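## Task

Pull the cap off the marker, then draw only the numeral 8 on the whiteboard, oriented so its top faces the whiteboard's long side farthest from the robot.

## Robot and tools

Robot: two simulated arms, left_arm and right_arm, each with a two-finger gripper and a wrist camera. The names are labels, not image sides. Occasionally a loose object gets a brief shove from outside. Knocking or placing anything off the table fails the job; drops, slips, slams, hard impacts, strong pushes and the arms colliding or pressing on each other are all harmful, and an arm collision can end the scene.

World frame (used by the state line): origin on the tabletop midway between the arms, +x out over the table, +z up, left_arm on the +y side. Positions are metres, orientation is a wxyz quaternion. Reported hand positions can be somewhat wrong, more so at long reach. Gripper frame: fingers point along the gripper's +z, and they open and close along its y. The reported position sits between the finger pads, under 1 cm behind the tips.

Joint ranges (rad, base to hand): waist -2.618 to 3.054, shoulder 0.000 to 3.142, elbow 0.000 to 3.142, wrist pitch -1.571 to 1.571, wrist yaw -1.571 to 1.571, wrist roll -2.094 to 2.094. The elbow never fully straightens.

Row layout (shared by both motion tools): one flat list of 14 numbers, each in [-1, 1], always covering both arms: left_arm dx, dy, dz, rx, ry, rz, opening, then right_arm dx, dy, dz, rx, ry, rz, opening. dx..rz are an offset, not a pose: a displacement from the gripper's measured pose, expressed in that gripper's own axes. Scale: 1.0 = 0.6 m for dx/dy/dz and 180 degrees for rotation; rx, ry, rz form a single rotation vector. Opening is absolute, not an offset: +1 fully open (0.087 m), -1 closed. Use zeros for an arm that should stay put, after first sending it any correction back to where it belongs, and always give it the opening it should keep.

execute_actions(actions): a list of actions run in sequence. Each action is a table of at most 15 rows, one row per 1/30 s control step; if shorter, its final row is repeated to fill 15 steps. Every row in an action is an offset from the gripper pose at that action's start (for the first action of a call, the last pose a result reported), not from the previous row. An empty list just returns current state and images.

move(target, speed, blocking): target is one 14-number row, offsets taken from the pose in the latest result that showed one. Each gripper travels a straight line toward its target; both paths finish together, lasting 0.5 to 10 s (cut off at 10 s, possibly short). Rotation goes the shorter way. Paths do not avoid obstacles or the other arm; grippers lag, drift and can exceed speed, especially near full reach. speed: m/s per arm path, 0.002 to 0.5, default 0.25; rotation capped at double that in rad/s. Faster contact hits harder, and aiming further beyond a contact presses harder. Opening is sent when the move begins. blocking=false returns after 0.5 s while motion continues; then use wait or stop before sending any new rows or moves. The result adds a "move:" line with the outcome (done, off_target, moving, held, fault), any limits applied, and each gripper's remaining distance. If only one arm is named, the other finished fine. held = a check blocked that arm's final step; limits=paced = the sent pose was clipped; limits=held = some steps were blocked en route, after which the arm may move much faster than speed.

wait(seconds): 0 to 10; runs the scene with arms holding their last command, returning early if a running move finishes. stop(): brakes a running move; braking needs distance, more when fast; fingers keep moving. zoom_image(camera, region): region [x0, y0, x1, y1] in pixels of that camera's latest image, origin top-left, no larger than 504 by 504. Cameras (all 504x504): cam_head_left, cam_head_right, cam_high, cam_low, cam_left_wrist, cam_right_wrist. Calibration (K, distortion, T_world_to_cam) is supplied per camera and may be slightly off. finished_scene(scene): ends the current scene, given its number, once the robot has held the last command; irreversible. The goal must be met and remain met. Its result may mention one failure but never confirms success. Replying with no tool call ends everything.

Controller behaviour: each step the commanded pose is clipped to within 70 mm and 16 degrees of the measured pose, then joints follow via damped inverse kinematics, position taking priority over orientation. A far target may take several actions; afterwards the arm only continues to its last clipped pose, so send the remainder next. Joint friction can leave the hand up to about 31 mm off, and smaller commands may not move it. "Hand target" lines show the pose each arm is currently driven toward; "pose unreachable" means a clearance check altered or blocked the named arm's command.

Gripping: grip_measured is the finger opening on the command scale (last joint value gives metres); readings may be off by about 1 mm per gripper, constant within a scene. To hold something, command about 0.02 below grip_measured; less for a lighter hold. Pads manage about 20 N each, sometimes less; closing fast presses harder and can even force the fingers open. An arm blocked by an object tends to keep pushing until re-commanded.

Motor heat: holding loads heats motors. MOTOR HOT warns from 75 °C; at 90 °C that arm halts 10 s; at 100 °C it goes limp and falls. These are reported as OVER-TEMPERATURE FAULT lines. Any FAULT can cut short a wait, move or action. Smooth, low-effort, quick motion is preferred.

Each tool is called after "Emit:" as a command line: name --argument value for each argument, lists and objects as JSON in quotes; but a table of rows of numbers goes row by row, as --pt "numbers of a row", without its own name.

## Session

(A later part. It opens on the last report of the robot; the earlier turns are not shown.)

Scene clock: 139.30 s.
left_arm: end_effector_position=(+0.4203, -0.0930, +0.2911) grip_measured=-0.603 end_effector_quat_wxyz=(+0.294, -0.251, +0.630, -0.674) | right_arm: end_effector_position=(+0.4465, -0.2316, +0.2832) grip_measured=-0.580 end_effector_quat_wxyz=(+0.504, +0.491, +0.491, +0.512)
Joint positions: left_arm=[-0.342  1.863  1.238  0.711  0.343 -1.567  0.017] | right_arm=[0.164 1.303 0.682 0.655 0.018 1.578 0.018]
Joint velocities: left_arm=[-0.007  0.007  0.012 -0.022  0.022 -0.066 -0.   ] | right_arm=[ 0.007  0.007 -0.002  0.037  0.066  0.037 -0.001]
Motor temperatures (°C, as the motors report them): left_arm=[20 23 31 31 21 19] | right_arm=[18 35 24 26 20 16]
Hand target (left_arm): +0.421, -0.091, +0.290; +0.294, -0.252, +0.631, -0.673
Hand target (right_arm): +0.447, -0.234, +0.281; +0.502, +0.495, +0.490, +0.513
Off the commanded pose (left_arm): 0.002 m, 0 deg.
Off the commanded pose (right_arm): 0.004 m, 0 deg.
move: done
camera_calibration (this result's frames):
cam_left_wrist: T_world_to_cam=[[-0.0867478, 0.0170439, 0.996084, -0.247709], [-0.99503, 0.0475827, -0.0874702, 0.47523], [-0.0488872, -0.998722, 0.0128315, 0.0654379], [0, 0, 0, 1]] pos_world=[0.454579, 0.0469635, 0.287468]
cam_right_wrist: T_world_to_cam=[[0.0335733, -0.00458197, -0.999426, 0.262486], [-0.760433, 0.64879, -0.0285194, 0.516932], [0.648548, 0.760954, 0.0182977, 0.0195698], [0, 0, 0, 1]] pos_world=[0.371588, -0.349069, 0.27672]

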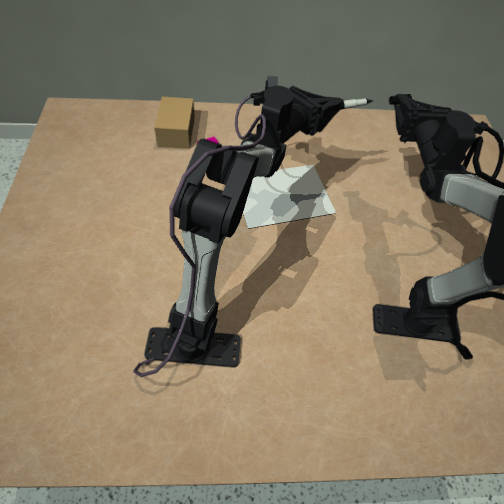

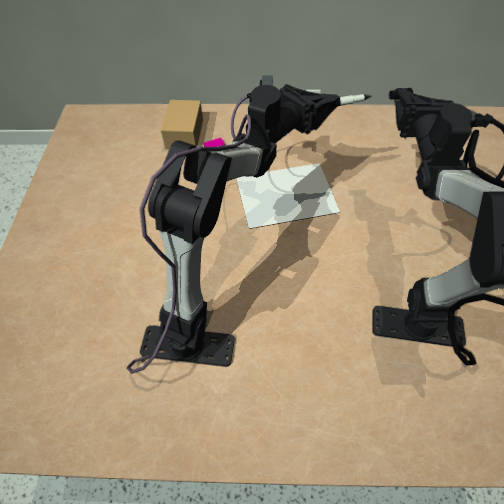

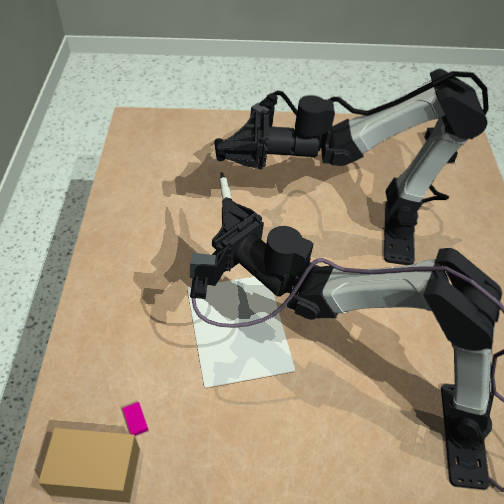

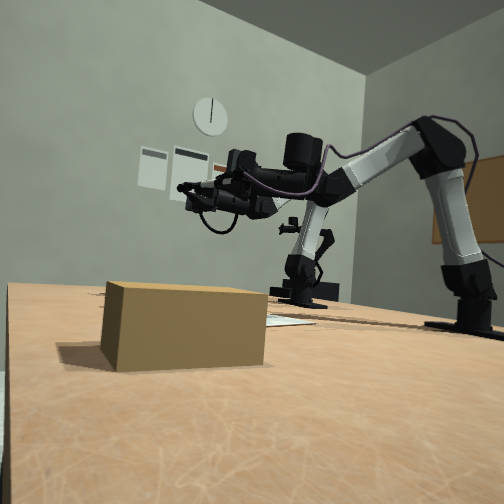

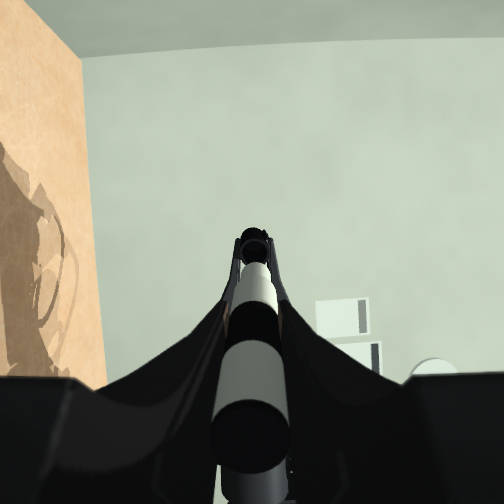

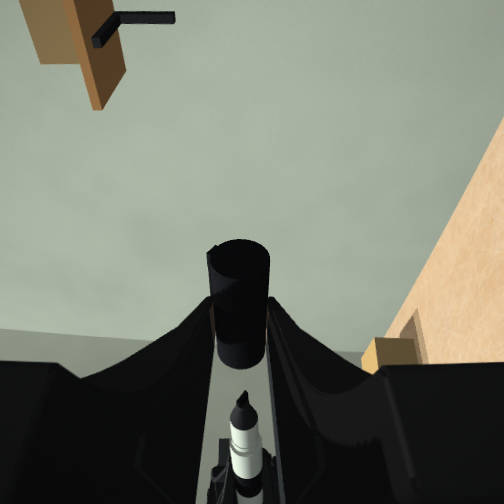

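Emit:
move --target '[-0.067,0.258,-0.165,-0.436,-0.004,0.278,-0.68,-0.15,0,0,0,0,0,-0.63]' --speed 0.3

Emit:
zoom_image --camera "cam_low" --region '[200, 200, 350, 350]'

Scene clock: 157.27 s.
left_arm: end_effector_position=(+0.3942, -0.0022, +0.1375) grip_measured=-0.603 end_effector_quat_wxyz=(+0.322, -0.115, +0.940, +0.020) | right_arm: end_effector_position=(+0.4431, -0.3175, +0.2831) grip_measured=-0.580 end_effector_quat_wxyz=(+0.503, +0.493, +0.490, +0.514)
Joint positions: left_arm=[-0.499  2.081  1.931 -0.918 -0.442 -0.72   0.017] | right_arm=[-0.164  1.341  0.709  0.668 -0.31   1.594  0.018]
Joint velocities: left_arm=[-0.017  0.017 -0.007 -0.051  0.007  0.037 -0.001] | right_arm=[ 0.007 -0.017 -0.022  0.007 -0.022  0.007 -0.002]
Motor temperatures (°C, as the motors report them): left_arm=[20 26 31 31 21 19] | right_arm=[18 32 25 28 19 16]
Hand target (left_arm): +0.391, -0.001, +0.130; +0.313, -0.106, +0.943, +0.036
Hand target (right_arm): +0.448, -0.322, +0.284; +0.502, +0.494, +0.488, +0.515
Off the commanded pose (left_arm): 0.008 m, 2 deg.
Off the commanded pose (right_arm): 0.006 m, 0 deg.
move: done
camera_calibration (this result's frames):
cam_left_wrist: T_world_to_cam=[[0.220554, -0.975162, 0.0203662, -0.087642], [-0.959597, -0.213199, 0.183627, 0.379738], [-0.174724, -0.0600431, -0.982785, 0.34538], [0, 0, 0, 1]] pos_world=[0.444072, 0.0162323, 0.271489]
cam_right_wrist: T_world_to_cam=[[0.0330105, 0.000503257, -0.999455, 0.263997], [-0.760929, 0.64836, -0.0248059, 0.569143], [0.647994, 0.761334, 0.0217856, 0.0865307], [0, 0, 0, 1]] pos_world=[0.368292, -0.435021, 0.276086]

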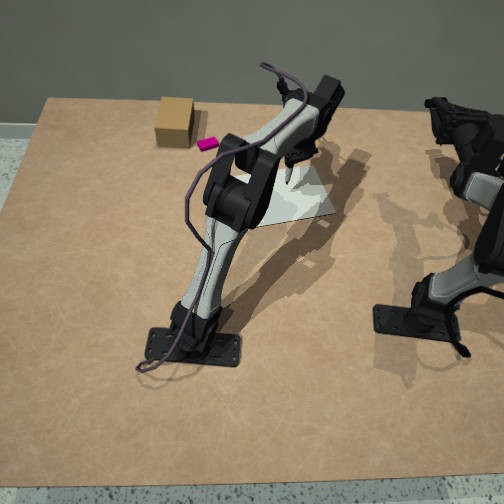

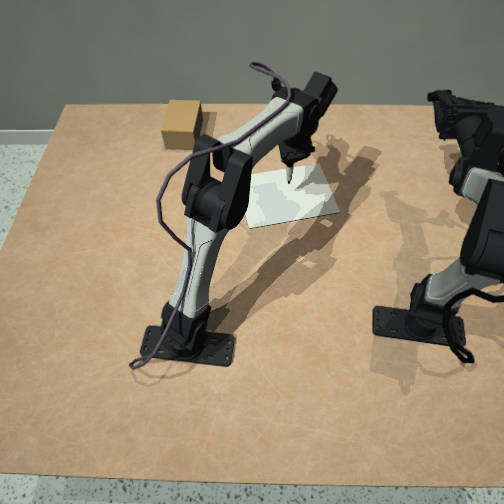

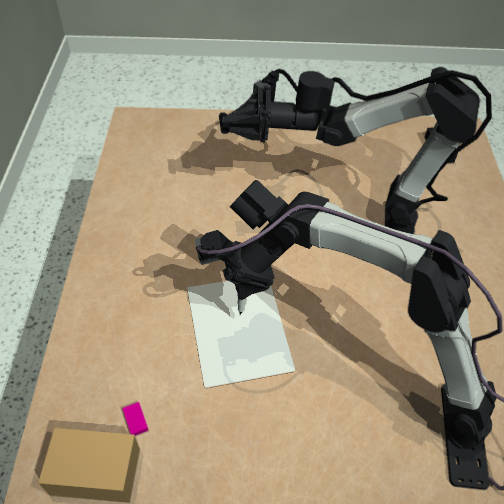

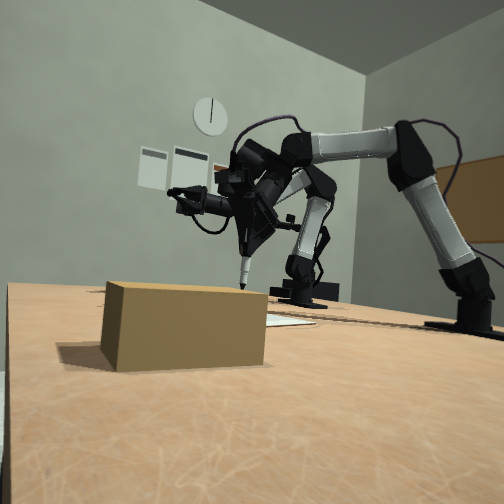

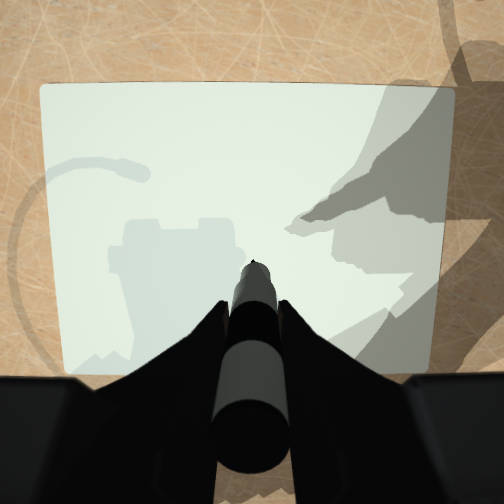

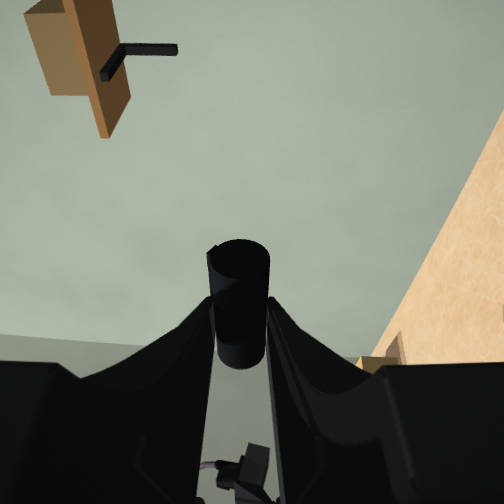

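Region (200, 200, 350, 350) of cam_low's 504x504 image, scaled by 3.360, with more detail than that image has.

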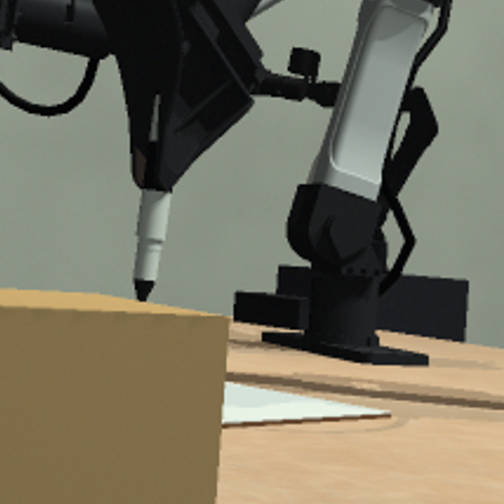

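Emit:
move --target '[0.058,0.003,0.075,0,0,0,-0.68,0,0,0,0,0,0,-0.63]' --speed 0.04

Emit:
zoom_image --camera "cam_high" --region '[180, 270, 300, 390]'

Scene clock: 163.63 s.
left_arm: end_effector_position=(+0.3952, -0.0011, +0.0923) grip_measured=-0.603 end_effector_quat_wxyz=(+0.326, -0.116, +0.938, +0.021) | right_arm: end_effector_position=(+0.4430, -0.3174, +0.2831) grip_measured=-0.580 end_effector_quat_wxyz=(+0.503, +0.493, +0.491, +0.514)
Joint positions: left_arm=[-0.499  2.077  1.743 -0.728 -0.45  -0.72   0.017] | right_arm=[-0.164  1.341  0.709  0.668 -0.311  1.594  0.018]
Joint velocities: left_arm=[-0.007 -0.022 -0.002  0.022  0.022  0.051 -0.001] | right_arm=[-0.012  0.002  0.002 -0.007 -0.037  0.051 -0.001]
Motor temperatures (°C, as the motors report them): left_arm=[20 27 32 30 21 19] | right_arm=[18 31 25 28 19 16]
Hand target (left_arm): +0.393, -0.002, +0.081; +0.322, -0.115, +0.940, +0.020
Hand target (right_arm): +0.443, -0.317, +0.283; +0.503, +0.493, +0.491, +0.514
Off the commanded pose (left_arm): 0.012 m, 1 deg.
Off the commanded pose (right_arm): 0.000 m, 0 deg.
move: off_target (left_arm)
camera_calibration (this result's frames):
cam_left_wrist: T_world_to_cam=[[0.22435, -0.974319, 0.0192356, -0.0872407], [-0.96025, -0.21766, 0.17477, 0.390225], [-0.166094, -0.0576806, -0.984421, 0.297923], [0, 0, 0, 1]] pos_world=[0.443769, 0.0171205, 0.226761]
cam_right_wrist: T_world_to_cam=[[0.0330021, 0.000502857, -0.999455, 0.263999], [-0.761424, 0.647779, -0.0248164, 0.569069], [0.647414, 0.761828, 0.021761, 0.0868714], [0, 0, 0, 1]] pos_world=[0.368348, -0.434945, 0.276087]

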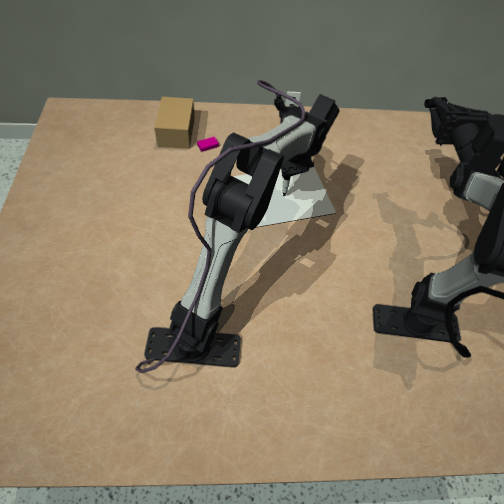

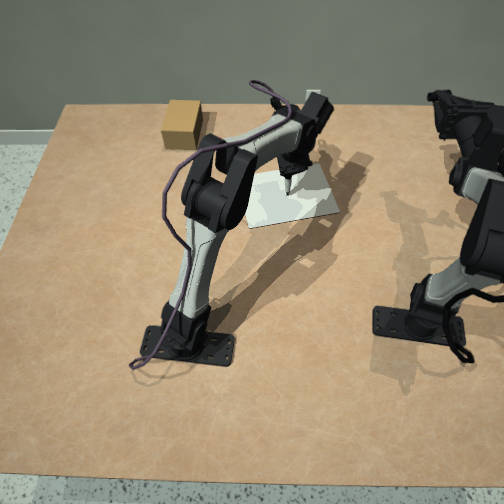

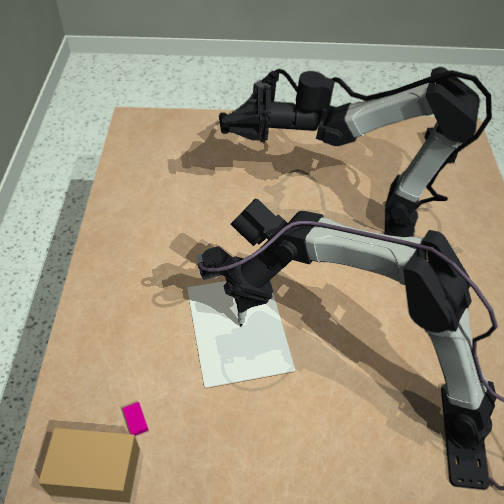

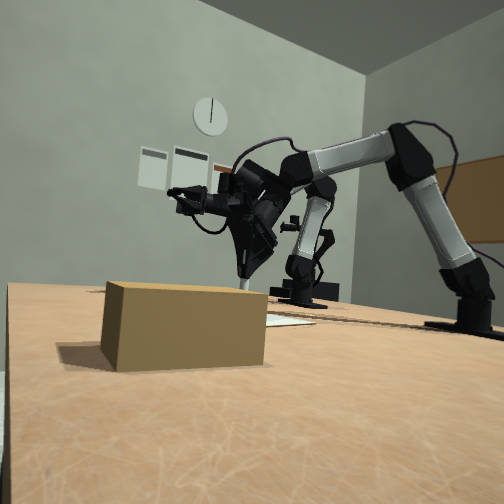

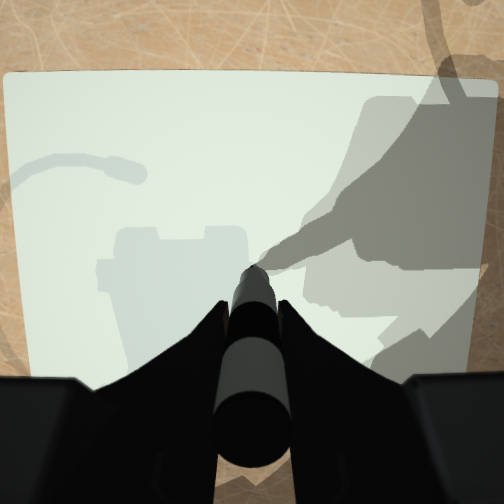

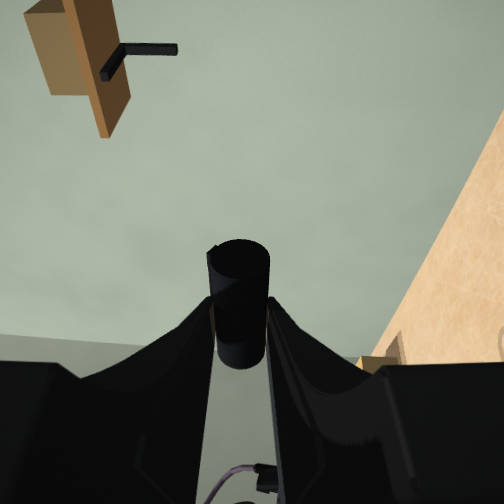

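Region (180, 270, 300, 390) of cam_high's 504x504 image, scaled by 4.200, with more detail than that image has.

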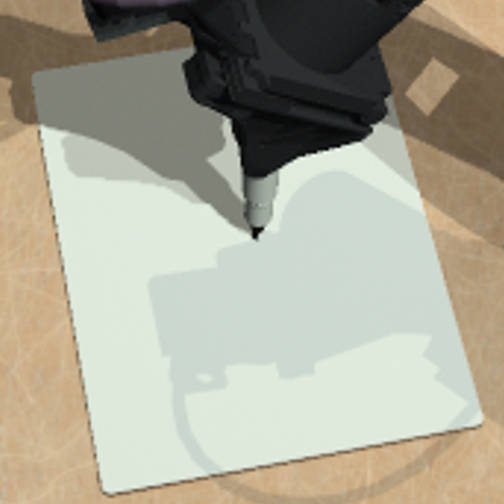

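Emit:
execute_actions --actions '[[[-0.011,0.046,0.034,0,0,0,-0.68,0,0,0,0,0,0,-0.63]],[[-0.021,0.017,0.042,0,0,0,-0.68,0,0,0,0,0,0,-0.63]]]'

Emit:
zoom_image --camera "cam_high" --region '[180, 270, 300, 390]'

Scene clock: 173.10 s.
left_arm: end_effector_position=(+0.4321, +0.0447, +0.0932) grip_measured=-0.601 end_effector_quat_wxyz=(+0.349, -0.134, +0.927, +0.013) | right_arm: end_effector_position=(+0.4430, -0.3174, +0.2831) grip_measured=-0.580 end_effector_quat_wxyz=(+0.503, +0.493, +0.491, +0.514)
Joint positions: left_arm=[-0.373  2.061  1.691 -0.597 -0.406 -0.624  0.017] | right_arm=[-0.164  1.341  0.709  0.668 -0.311  1.594  0.018]
Joint velocities: left_arm=[-0.017  0.007 -0.012  0.007 -0.022  0.051 -0.001] | right_arm=[-0.002 -0.007  0.002 -0.037 -0.007  0.007 -0.001]
Motor temperatures (°C, as the motors report them): left_arm=[20 29 31 30 21 19] | right_arm=[18 30 26 28 19 16]
Hand target (left_arm): +0.435, +0.043, +0.081; +0.340, -0.126, +0.932, +0.015
Hand target (right_arm): +0.443, -0.317, +0.283; +0.503, +0.493, +0.491, +0.514
Off the commanded pose (left_arm): 0.013 m, 1 deg.
Off the commanded pose (right_arm): 0.000 m, 0 deg.
camera_calibration (this result's frames):
cam_left_wrist: T_world_to_cam=[[0.250532, -0.966709, 0.052028, -0.0656329], [-0.961586, -0.242257, 0.129085, 0.441421], [-0.112184, -0.0823695, -0.990268, 0.285913], [0, 0, 0, 1]] pos_world=[0.472982, 0.0670401, 0.229564]
cam_right_wrist: T_world_to_cam=[[0.0330021, 0.000502857, -0.999455, 0.263999], [-0.761424, 0.647779, -0.0248164, 0.569069], [0.647414, 0.761828, 0.021761, 0.0868714], [0, 0, 0, 1]] pos_world=[0.368348, -0.434945, 0.276087]

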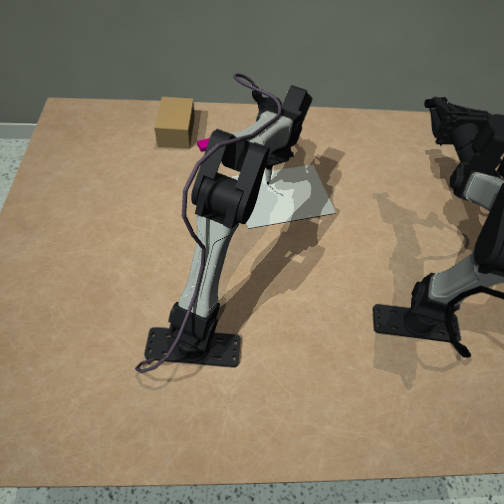

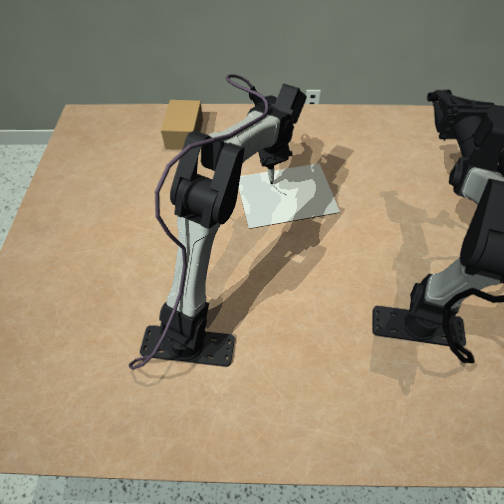

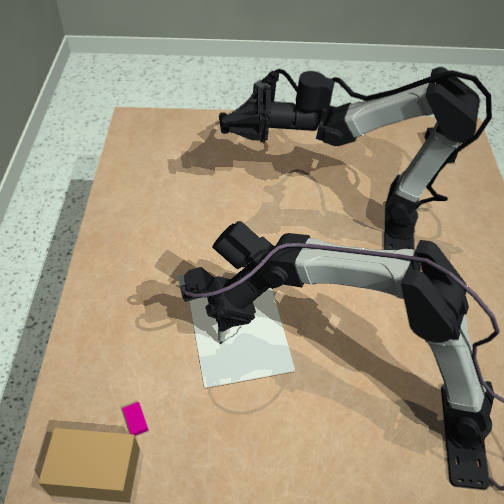

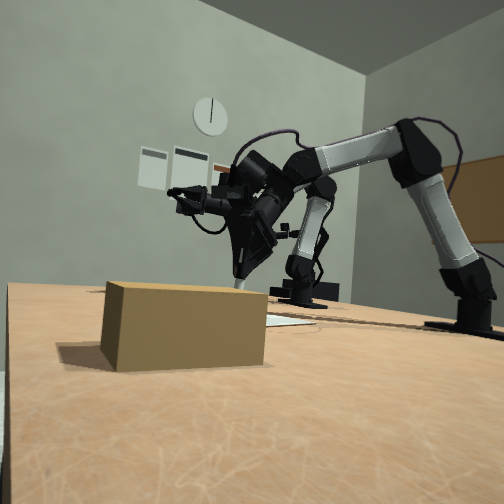

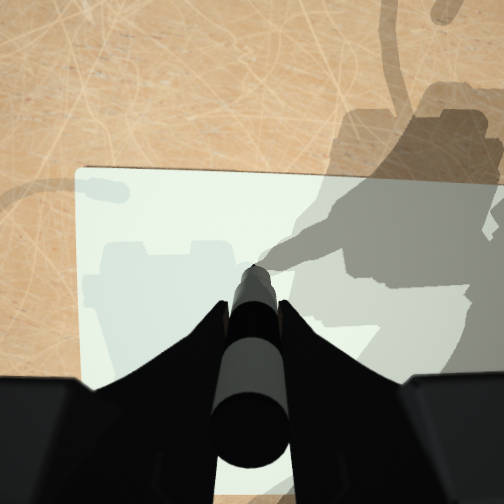

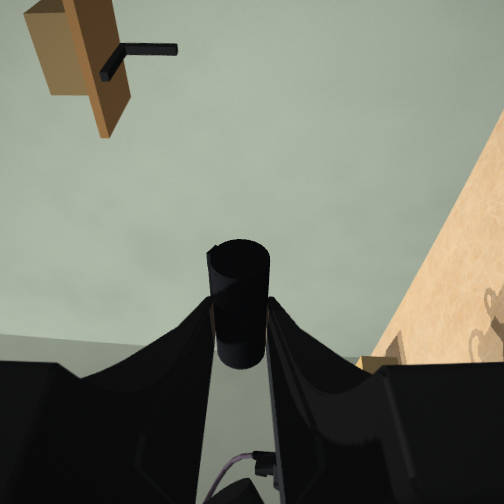

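Region (180, 270, 300, 390) of cam_high's 504x504 image, scaled by 4.200, with more detail than that image has.

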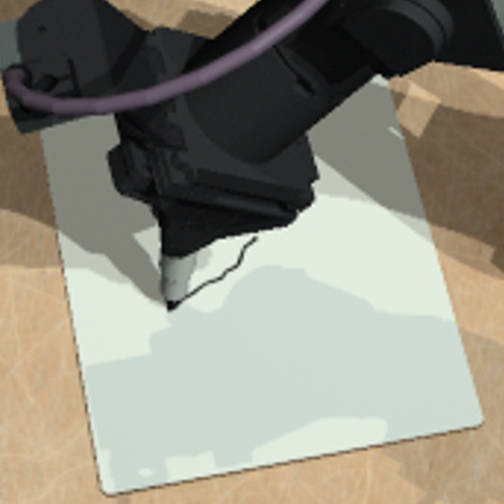

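Emit:
execute_actions --actions '[[[-0.007,-0.024,0.033,0,0.008,0.004,-0.68,0,0,0,0,0,0,-0.63]],[[0.005,-0.04,0.022,0,0.008,0.004,-0.68,0,0,0,0,0,0,-0.63]],[[0.022,-0.04,0.007,0,0.008,0.004,-0.68,0,0,0,0,0,0,-0.63]]]'

Emit:
zoom_image --camera "cam_high" --region '[180, 270, 300, 390]'

Scene clock: 182.03 s.
left_arm: end_effector_position=(+0.4736, -0.0176, +0.0984) grip_measured=-0.601 end_effector_quat_wxyz=(+0.362, -0.121, +0.924, -0.013) | right_arm: end_effector_position=(+0.4430, -0.3174, +0.2831) grip_measured=-0.580 end_effector_quat_wxyz=(+0.503, +0.493, +0.491, +0.514)
Joint positions: left_arm=[-0.436  2.305  2.086 -0.712 -0.405 -0.653  0.017] | right_arm=[-0.164  1.341  0.709  0.668 -0.311  1.594  0.018]
Joint velocities: left_arm=[ 0.002  0.002  0.002  0.007  0.037 -0.007  0.   ] | right_arm=[ 0.012 -0.012 -0.007  0.007  0.007 -0.051 -0.   ]
Motor temperatures (°C, as the motors report them): left_arm=[20 29 31 30 21 19] | right_arm=[18 29 26 29 19 16]
Hand target (left_arm): +0.471, -0.015, +0.087; +0.349, -0.123, +0.929, -0.001
Hand target (right_arm): +0.443, -0.317, +0.283; +0.503, +0.493, +0.491, +0.514
Off the commanded pose (left_arm): 0.012 m, 2 deg.
Off the commanded pose (right_arm): 0.000 m, 0 deg.
camera_calibration (this result's frames):
cam_left_wrist: T_world_to_cam=[[0.207062, -0.973661, 0.0954412, -0.120329], [-0.9748, -0.197054, 0.104573, 0.475073], [-0.0830113, -0.114689, -0.989927, 0.276175], [0, 0, 0, 1]] pos_world=[0.510942, 0.00812949, 0.235198]
cam_right_wrist: T_world_to_cam=[[0.0330021, 0.000502857, -0.999455, 0.263999], [-0.761424, 0.647779, -0.0248164, 0.569069], [0.647414, 0.761828, 0.021761, 0.0868714], [0, 0, 0, 1]] pos_world=[0.368348, -0.434945, 0.276087]

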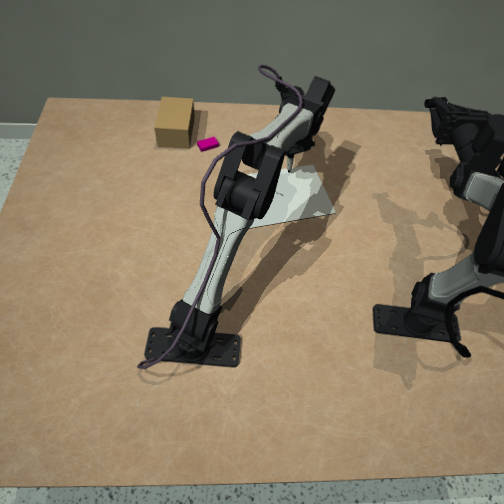

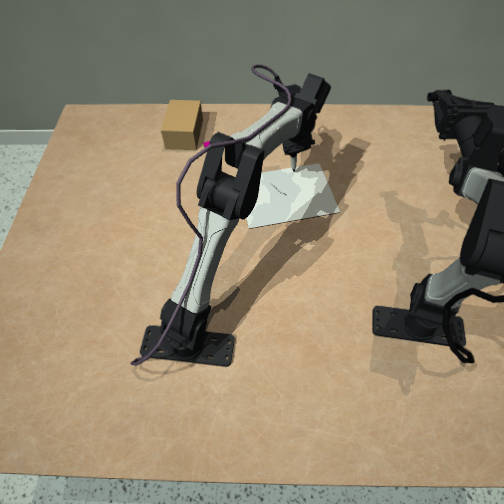

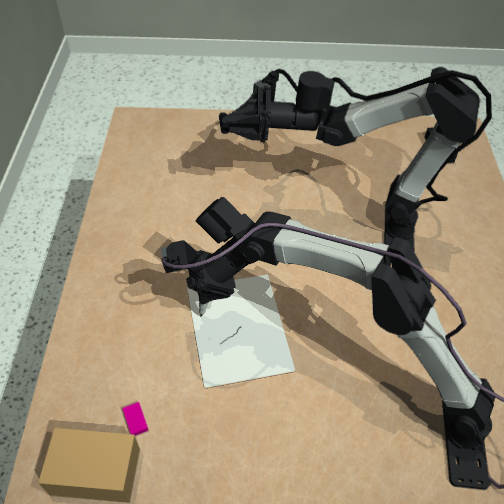

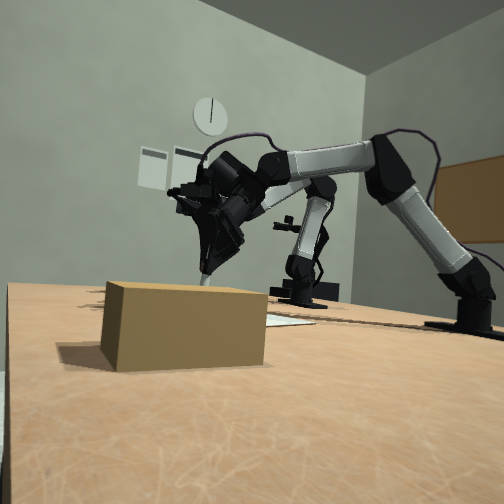

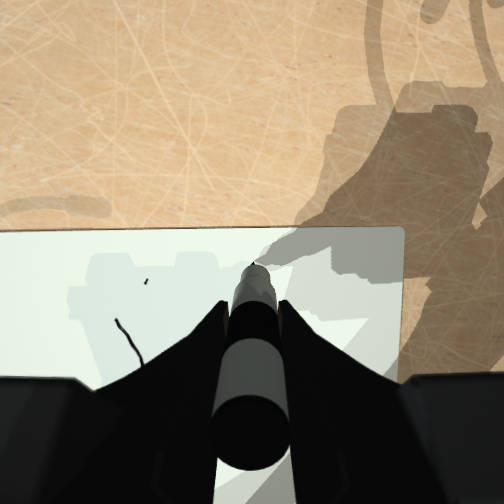

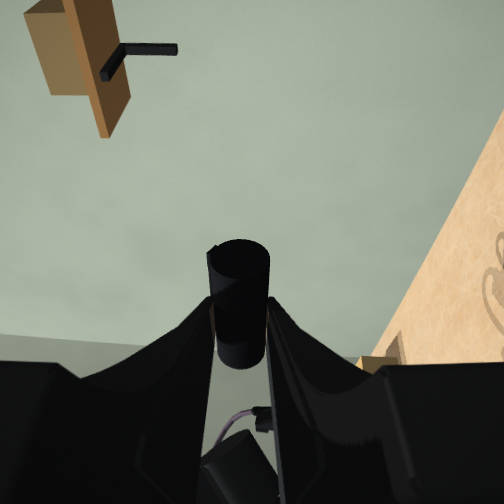

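Region (180, 270, 300, 390) of cam_high's 504x504 image, scaled by 4.200, with more detail than that image has.

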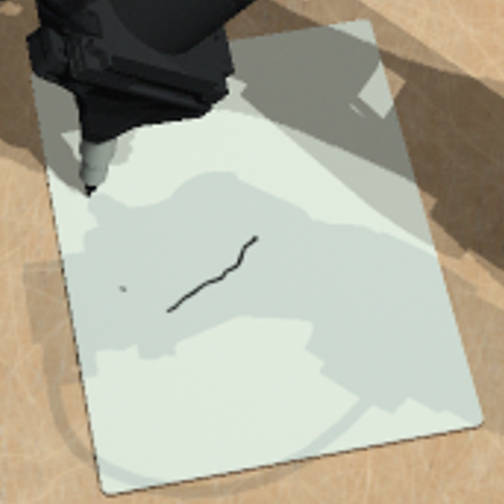

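Emit:
execute_actions --actions '[[[-0.037,-0.006,-0.041,0,0,0,-0.68,0,0,0,0,0,0,-0.63]]]'

Emit:
move --target '[0.028,0.116,-0.043,-0.019,0.006,-0.002,-0.68,0,0,0,0,0,0,-0.63]' --speed 0.1

Scene clock: 191.23 s.
left_arm: end_effector_position=(+0.4785, -0.0205, +0.1376) grip_measured=-0.601 end_effector_quat_wxyz=(+0.375, -0.124, +0.918, -0.024) | right_arm: end_effector_position=(+0.4430, -0.3174, +0.2831) grip_measured=-0.580 end_effector_quat_wxyz=(+0.503, +0.493, +0.491, +0.514)
Joint positions: left_arm=[-0.436  2.313  2.238 -0.821 -0.405 -0.654  0.017] | right_arm=[-0.164  1.341  0.709  0.668 -0.311  1.594  0.018]
Joint velocities: left_arm=[-0.012  0.007 -0.012 -0.037 -0.037 -0.007 -0.   ] | right_arm=[-0.007 -0.012 -0.017  0.081 -0.066 -0.11  -0.   ]
Motor temperatures (°C, as the motors report them): left_arm=[20 31 32 30 21 19] | right_arm=[18 29 26 29 19 16]
Hand target (left_arm): +0.474, -0.017, +0.132; +0.363, -0.121, +0.924, -0.014
Hand target (right_arm): +0.443, -0.317, +0.283; +0.503, +0.493, +0.491, +0.514
Off the commanded pose (left_arm): 0.008 m, 2 deg.
Off the commanded pose (right_arm): 0.000 m, 0 deg.
camera_calibration (this result's frames):
cam_left_wrist: T_world_to_cam=[[0.20487, -0.971412, 0.119949, -0.130222], [-0.977364, -0.196419, 0.0786082, 0.480006], [-0.0528007, -0.133338, -0.989663, 0.300184], [0, 0, 0, 1]] pos_world=[0.511669, 0.00780845, 0.274969]
cam_right_wrist: T_world_to_cam=[[0.0330021, 0.000502857, -0.999455, 0.263999], [-0.761424, 0.647779, -0.0248164, 0.569069], [0.647414, 0.761828, 0.021761, 0.0868714], [0, 0, 0, 1]] pos_world=[0.368348, -0.434945, 0.276087]

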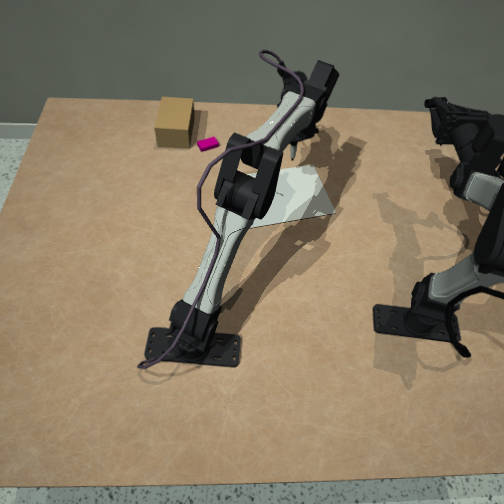

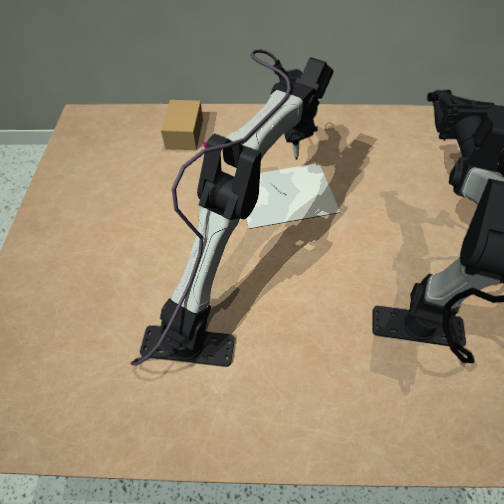

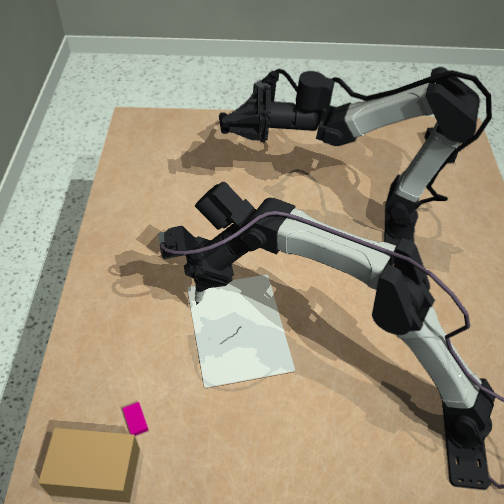

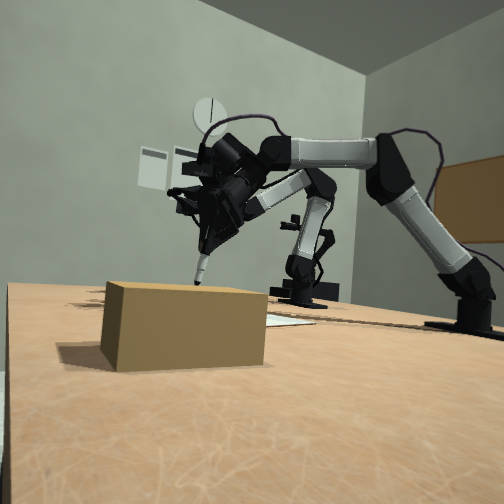

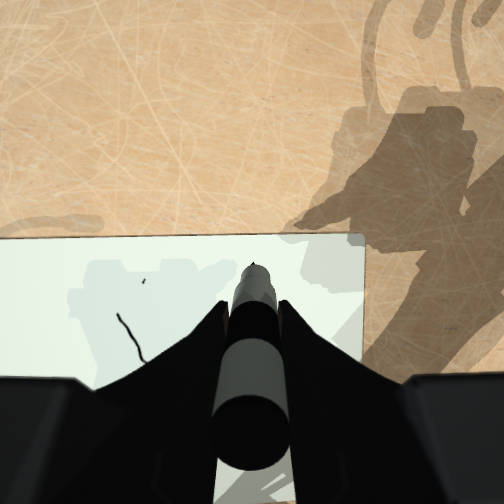

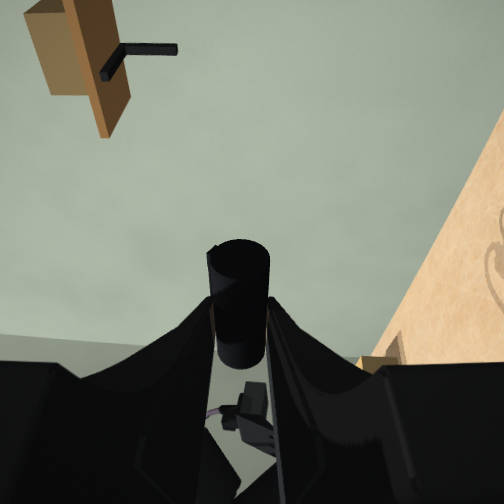

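Scene clock: 192.43 s.
left_arm: end_effector_position=(+0.4330, +0.0374, +0.1349) grip_measured=-0.601 end_effector_quat_wxyz=(+0.359, -0.138, +0.923, +0.001) | right_arm: end_effector_position=(+0.4430, -0.3174, +0.2831) grip_measured=-0.580 end_effector_quat_wxyz=(+0.503, +0.493, +0.491, +0.514)
Joint positions: left_arm=[-0.383  2.041  1.815 -0.715 -0.405 -0.64   0.017] | right_arm=[-0.164  1.341  0.709  0.668 -0.311  1.594  0.018]
Joint velocities: left_arm=[-0.027  0.007  0.002  0.022 -0.037  0.007 -0.   ] | right_arm=[-0.002 -0.007  0.002 -0.081 -0.022 -0.066 -0.001]
Motor temperatures (°C, as the motors report them): left_arm=[20 32 32 30 21 19] | right_arm=[18 29 26 29 19 16]
Hand target (left_arm): +0.434, +0.041, +0.135; +0.362, -0.138, +0.922, +0.002
Hand target (right_arm): +0.443, -0.317, +0.283; +0.503, +0.493, +0.491, +0.514
Off the commanded pose (left_arm): 0.004 m, 0 deg.
Off the commanded pose (right_arm): 0.000 m, 0 deg.
move: done
camera_calibration (this result's frames):
cam_left_wrist: T_world_to_cam=[[0.249555, -0.965014, 0.0804342, -0.0785548], [-0.964362, -0.240124, 0.111117, 0.438658], [-0.0879151, -0.105297, -0.990547, 0.31707], [0, 0, 0, 1]] pos_world=[0.470504, 0.0629126, 0.271649]
cam_right_wrist: T_world_to_cam=[[0.0330021, 0.000502857, -0.999455, 0.263999], [-0.761424, 0.647779, -0.0248164, 0.569069], [0.647414, 0.761828, 0.021761, 0.0868714], [0, 0, 0, 1]] pos_world=[0.368348, -0.434945, 0.276087]

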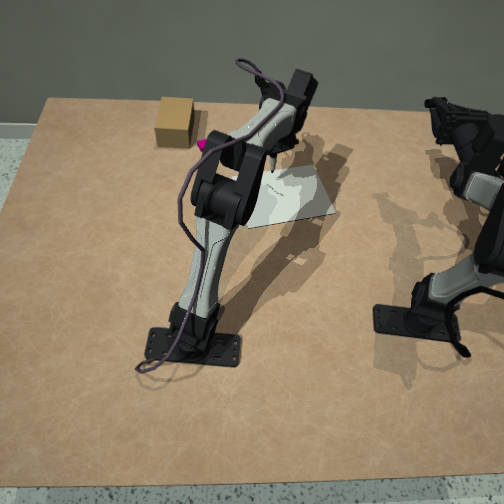

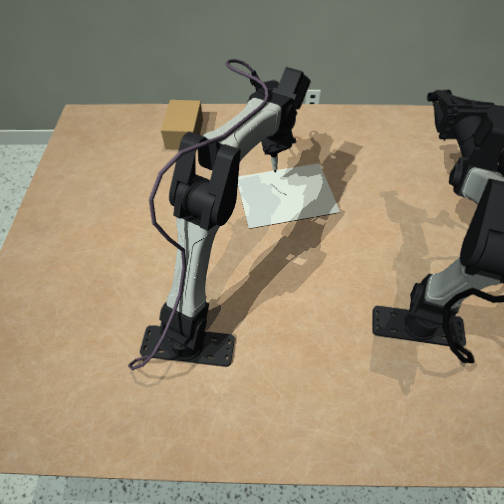

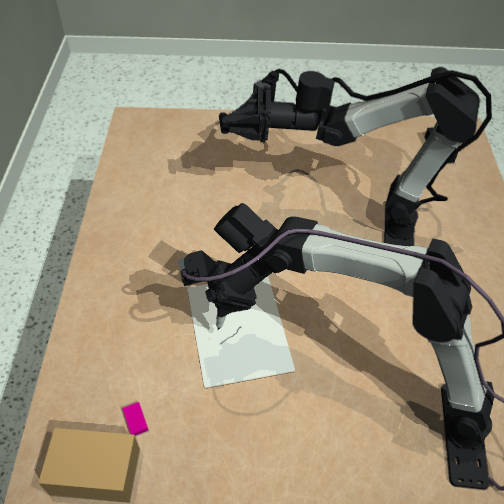

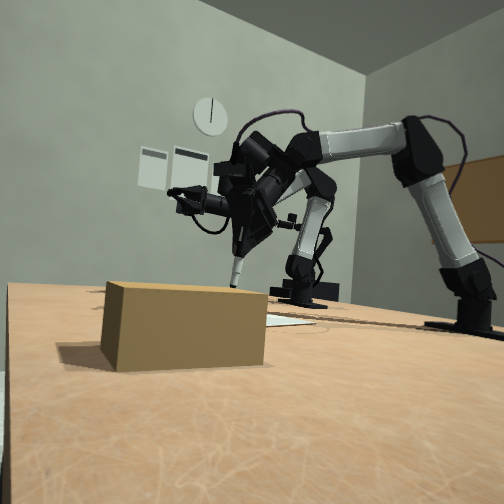

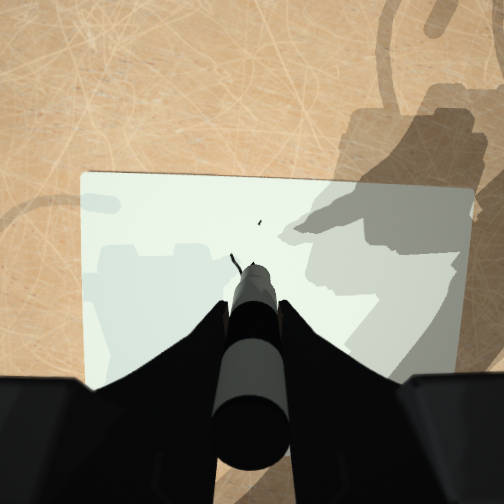

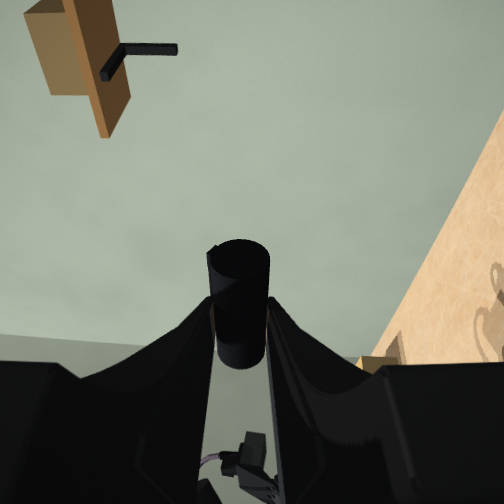

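Emit:
move --target '[0.041,0.029,0.045,0,0,0,-0.68,0,0,0,0,0,0,-0.63]' --speed 0.04

Emit:
zoom_image --camera "cam_high" --region '[180, 270, 300, 390]'

Scene clock: 198.27 s.
left_arm: end_effector_position=(+0.4287, +0.0476, +0.0966) grip_measured=-0.601 end_effector_quat_wxyz=(+0.358, -0.139, +0.923, +0.006) | right_arm: end_effector_position=(+0.4430, -0.3174, +0.2831) grip_measured=-0.580 end_effector_quat_wxyz=(+0.503, +0.493, +0.491, +0.514)
Joint positions: left_arm=[-0.37   2.023  1.638 -0.559 -0.405 -0.629  0.017] | right_arm=[-0.164  1.341  0.709  0.668 -0.311  1.594  0.018]
Joint velocities: left_arm=[-0.017 -0.012 -0.007  0.022 -0.022 -0.007 -0.001] | right_arm=[-0.002  0.007 -0.002 -0.037  0.022 -0.007 -0.   ]
Motor temperatures (°C, as the motors report them): left_arm=[20 33 32 30 21 19] | right_arm=[18 28 26 29 19 16]
Hand target (left_arm): +0.429, +0.051, +0.097; +0.359, -0.138, +0.923, +0.001
Hand target (right_arm): +0.443, -0.317, +0.283; +0.503, +0.493, +0.491, +0.514
Off the commanded pose (left_arm): 0.003 m, 1 deg.
Off the commanded pose (right_arm): 0.000 m, 0 deg.
move: done
camera_calibration (this result's frames):
cam_left_wrist: T_world_to_cam=[[0.254796, -0.96438, 0.0710702, -0.0659907], [-0.962679, -0.246038, 0.112756, 0.440601], [-0.0912535, -0.0971476, -0.991078, 0.280924], [0, 0, 0, 1]] pos_world=[0.466607, 0.0720555, 0.233427]
cam_right_wrist: T_world_to_cam=[[0.0330021, 0.000502857, -0.999455, 0.263999], [-0.761424, 0.647779, -0.0248164, 0.569069], [0.647414, 0.761828, 0.021761, 0.0868714], [0, 0, 0, 1]] pos_world=[0.368348, -0.434945, 0.276087]

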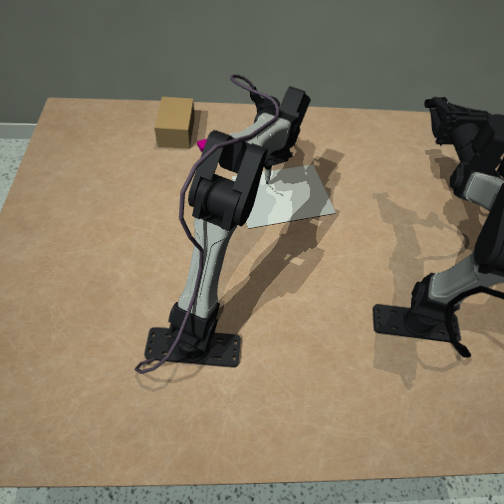

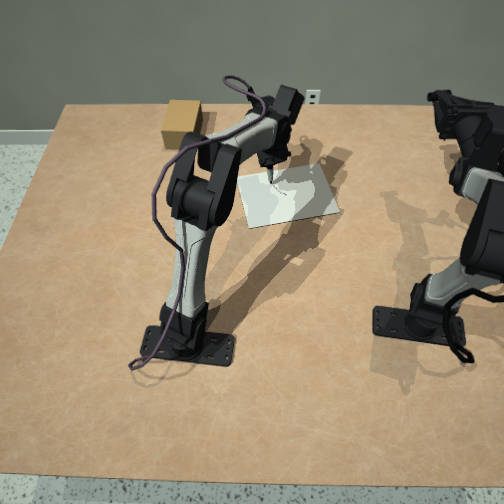

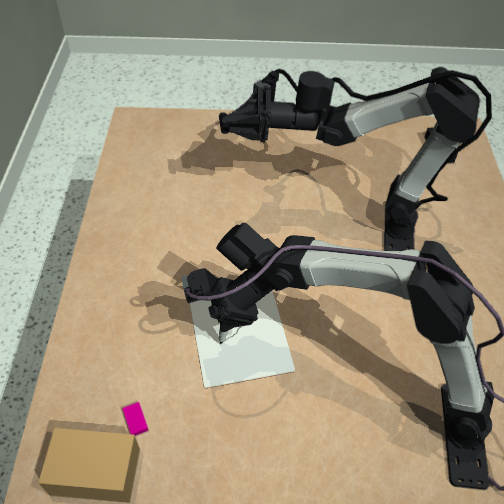

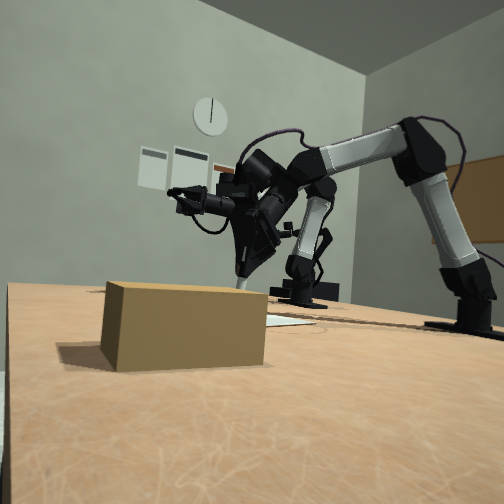

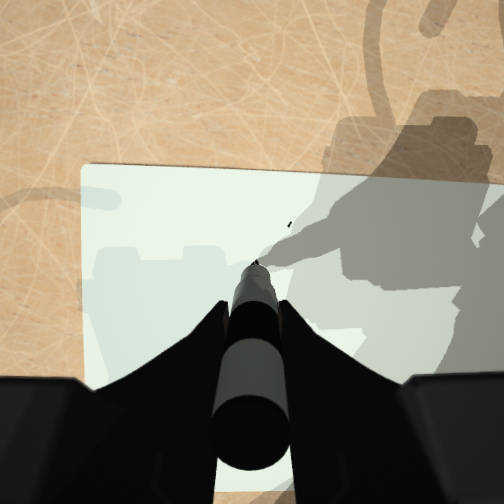

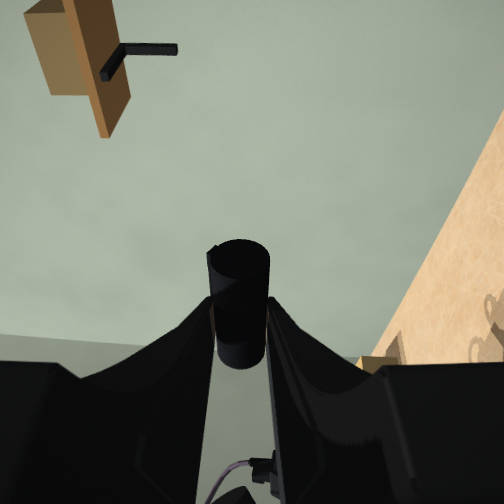

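Region (180, 270, 300, 390) of cam_high's 504x504 image, scaled by 4.200, with more detail than that image has.

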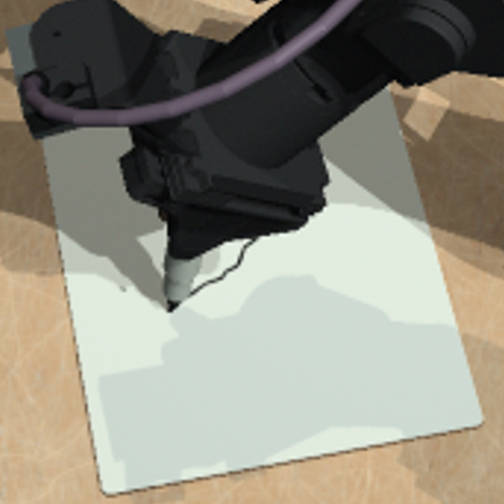

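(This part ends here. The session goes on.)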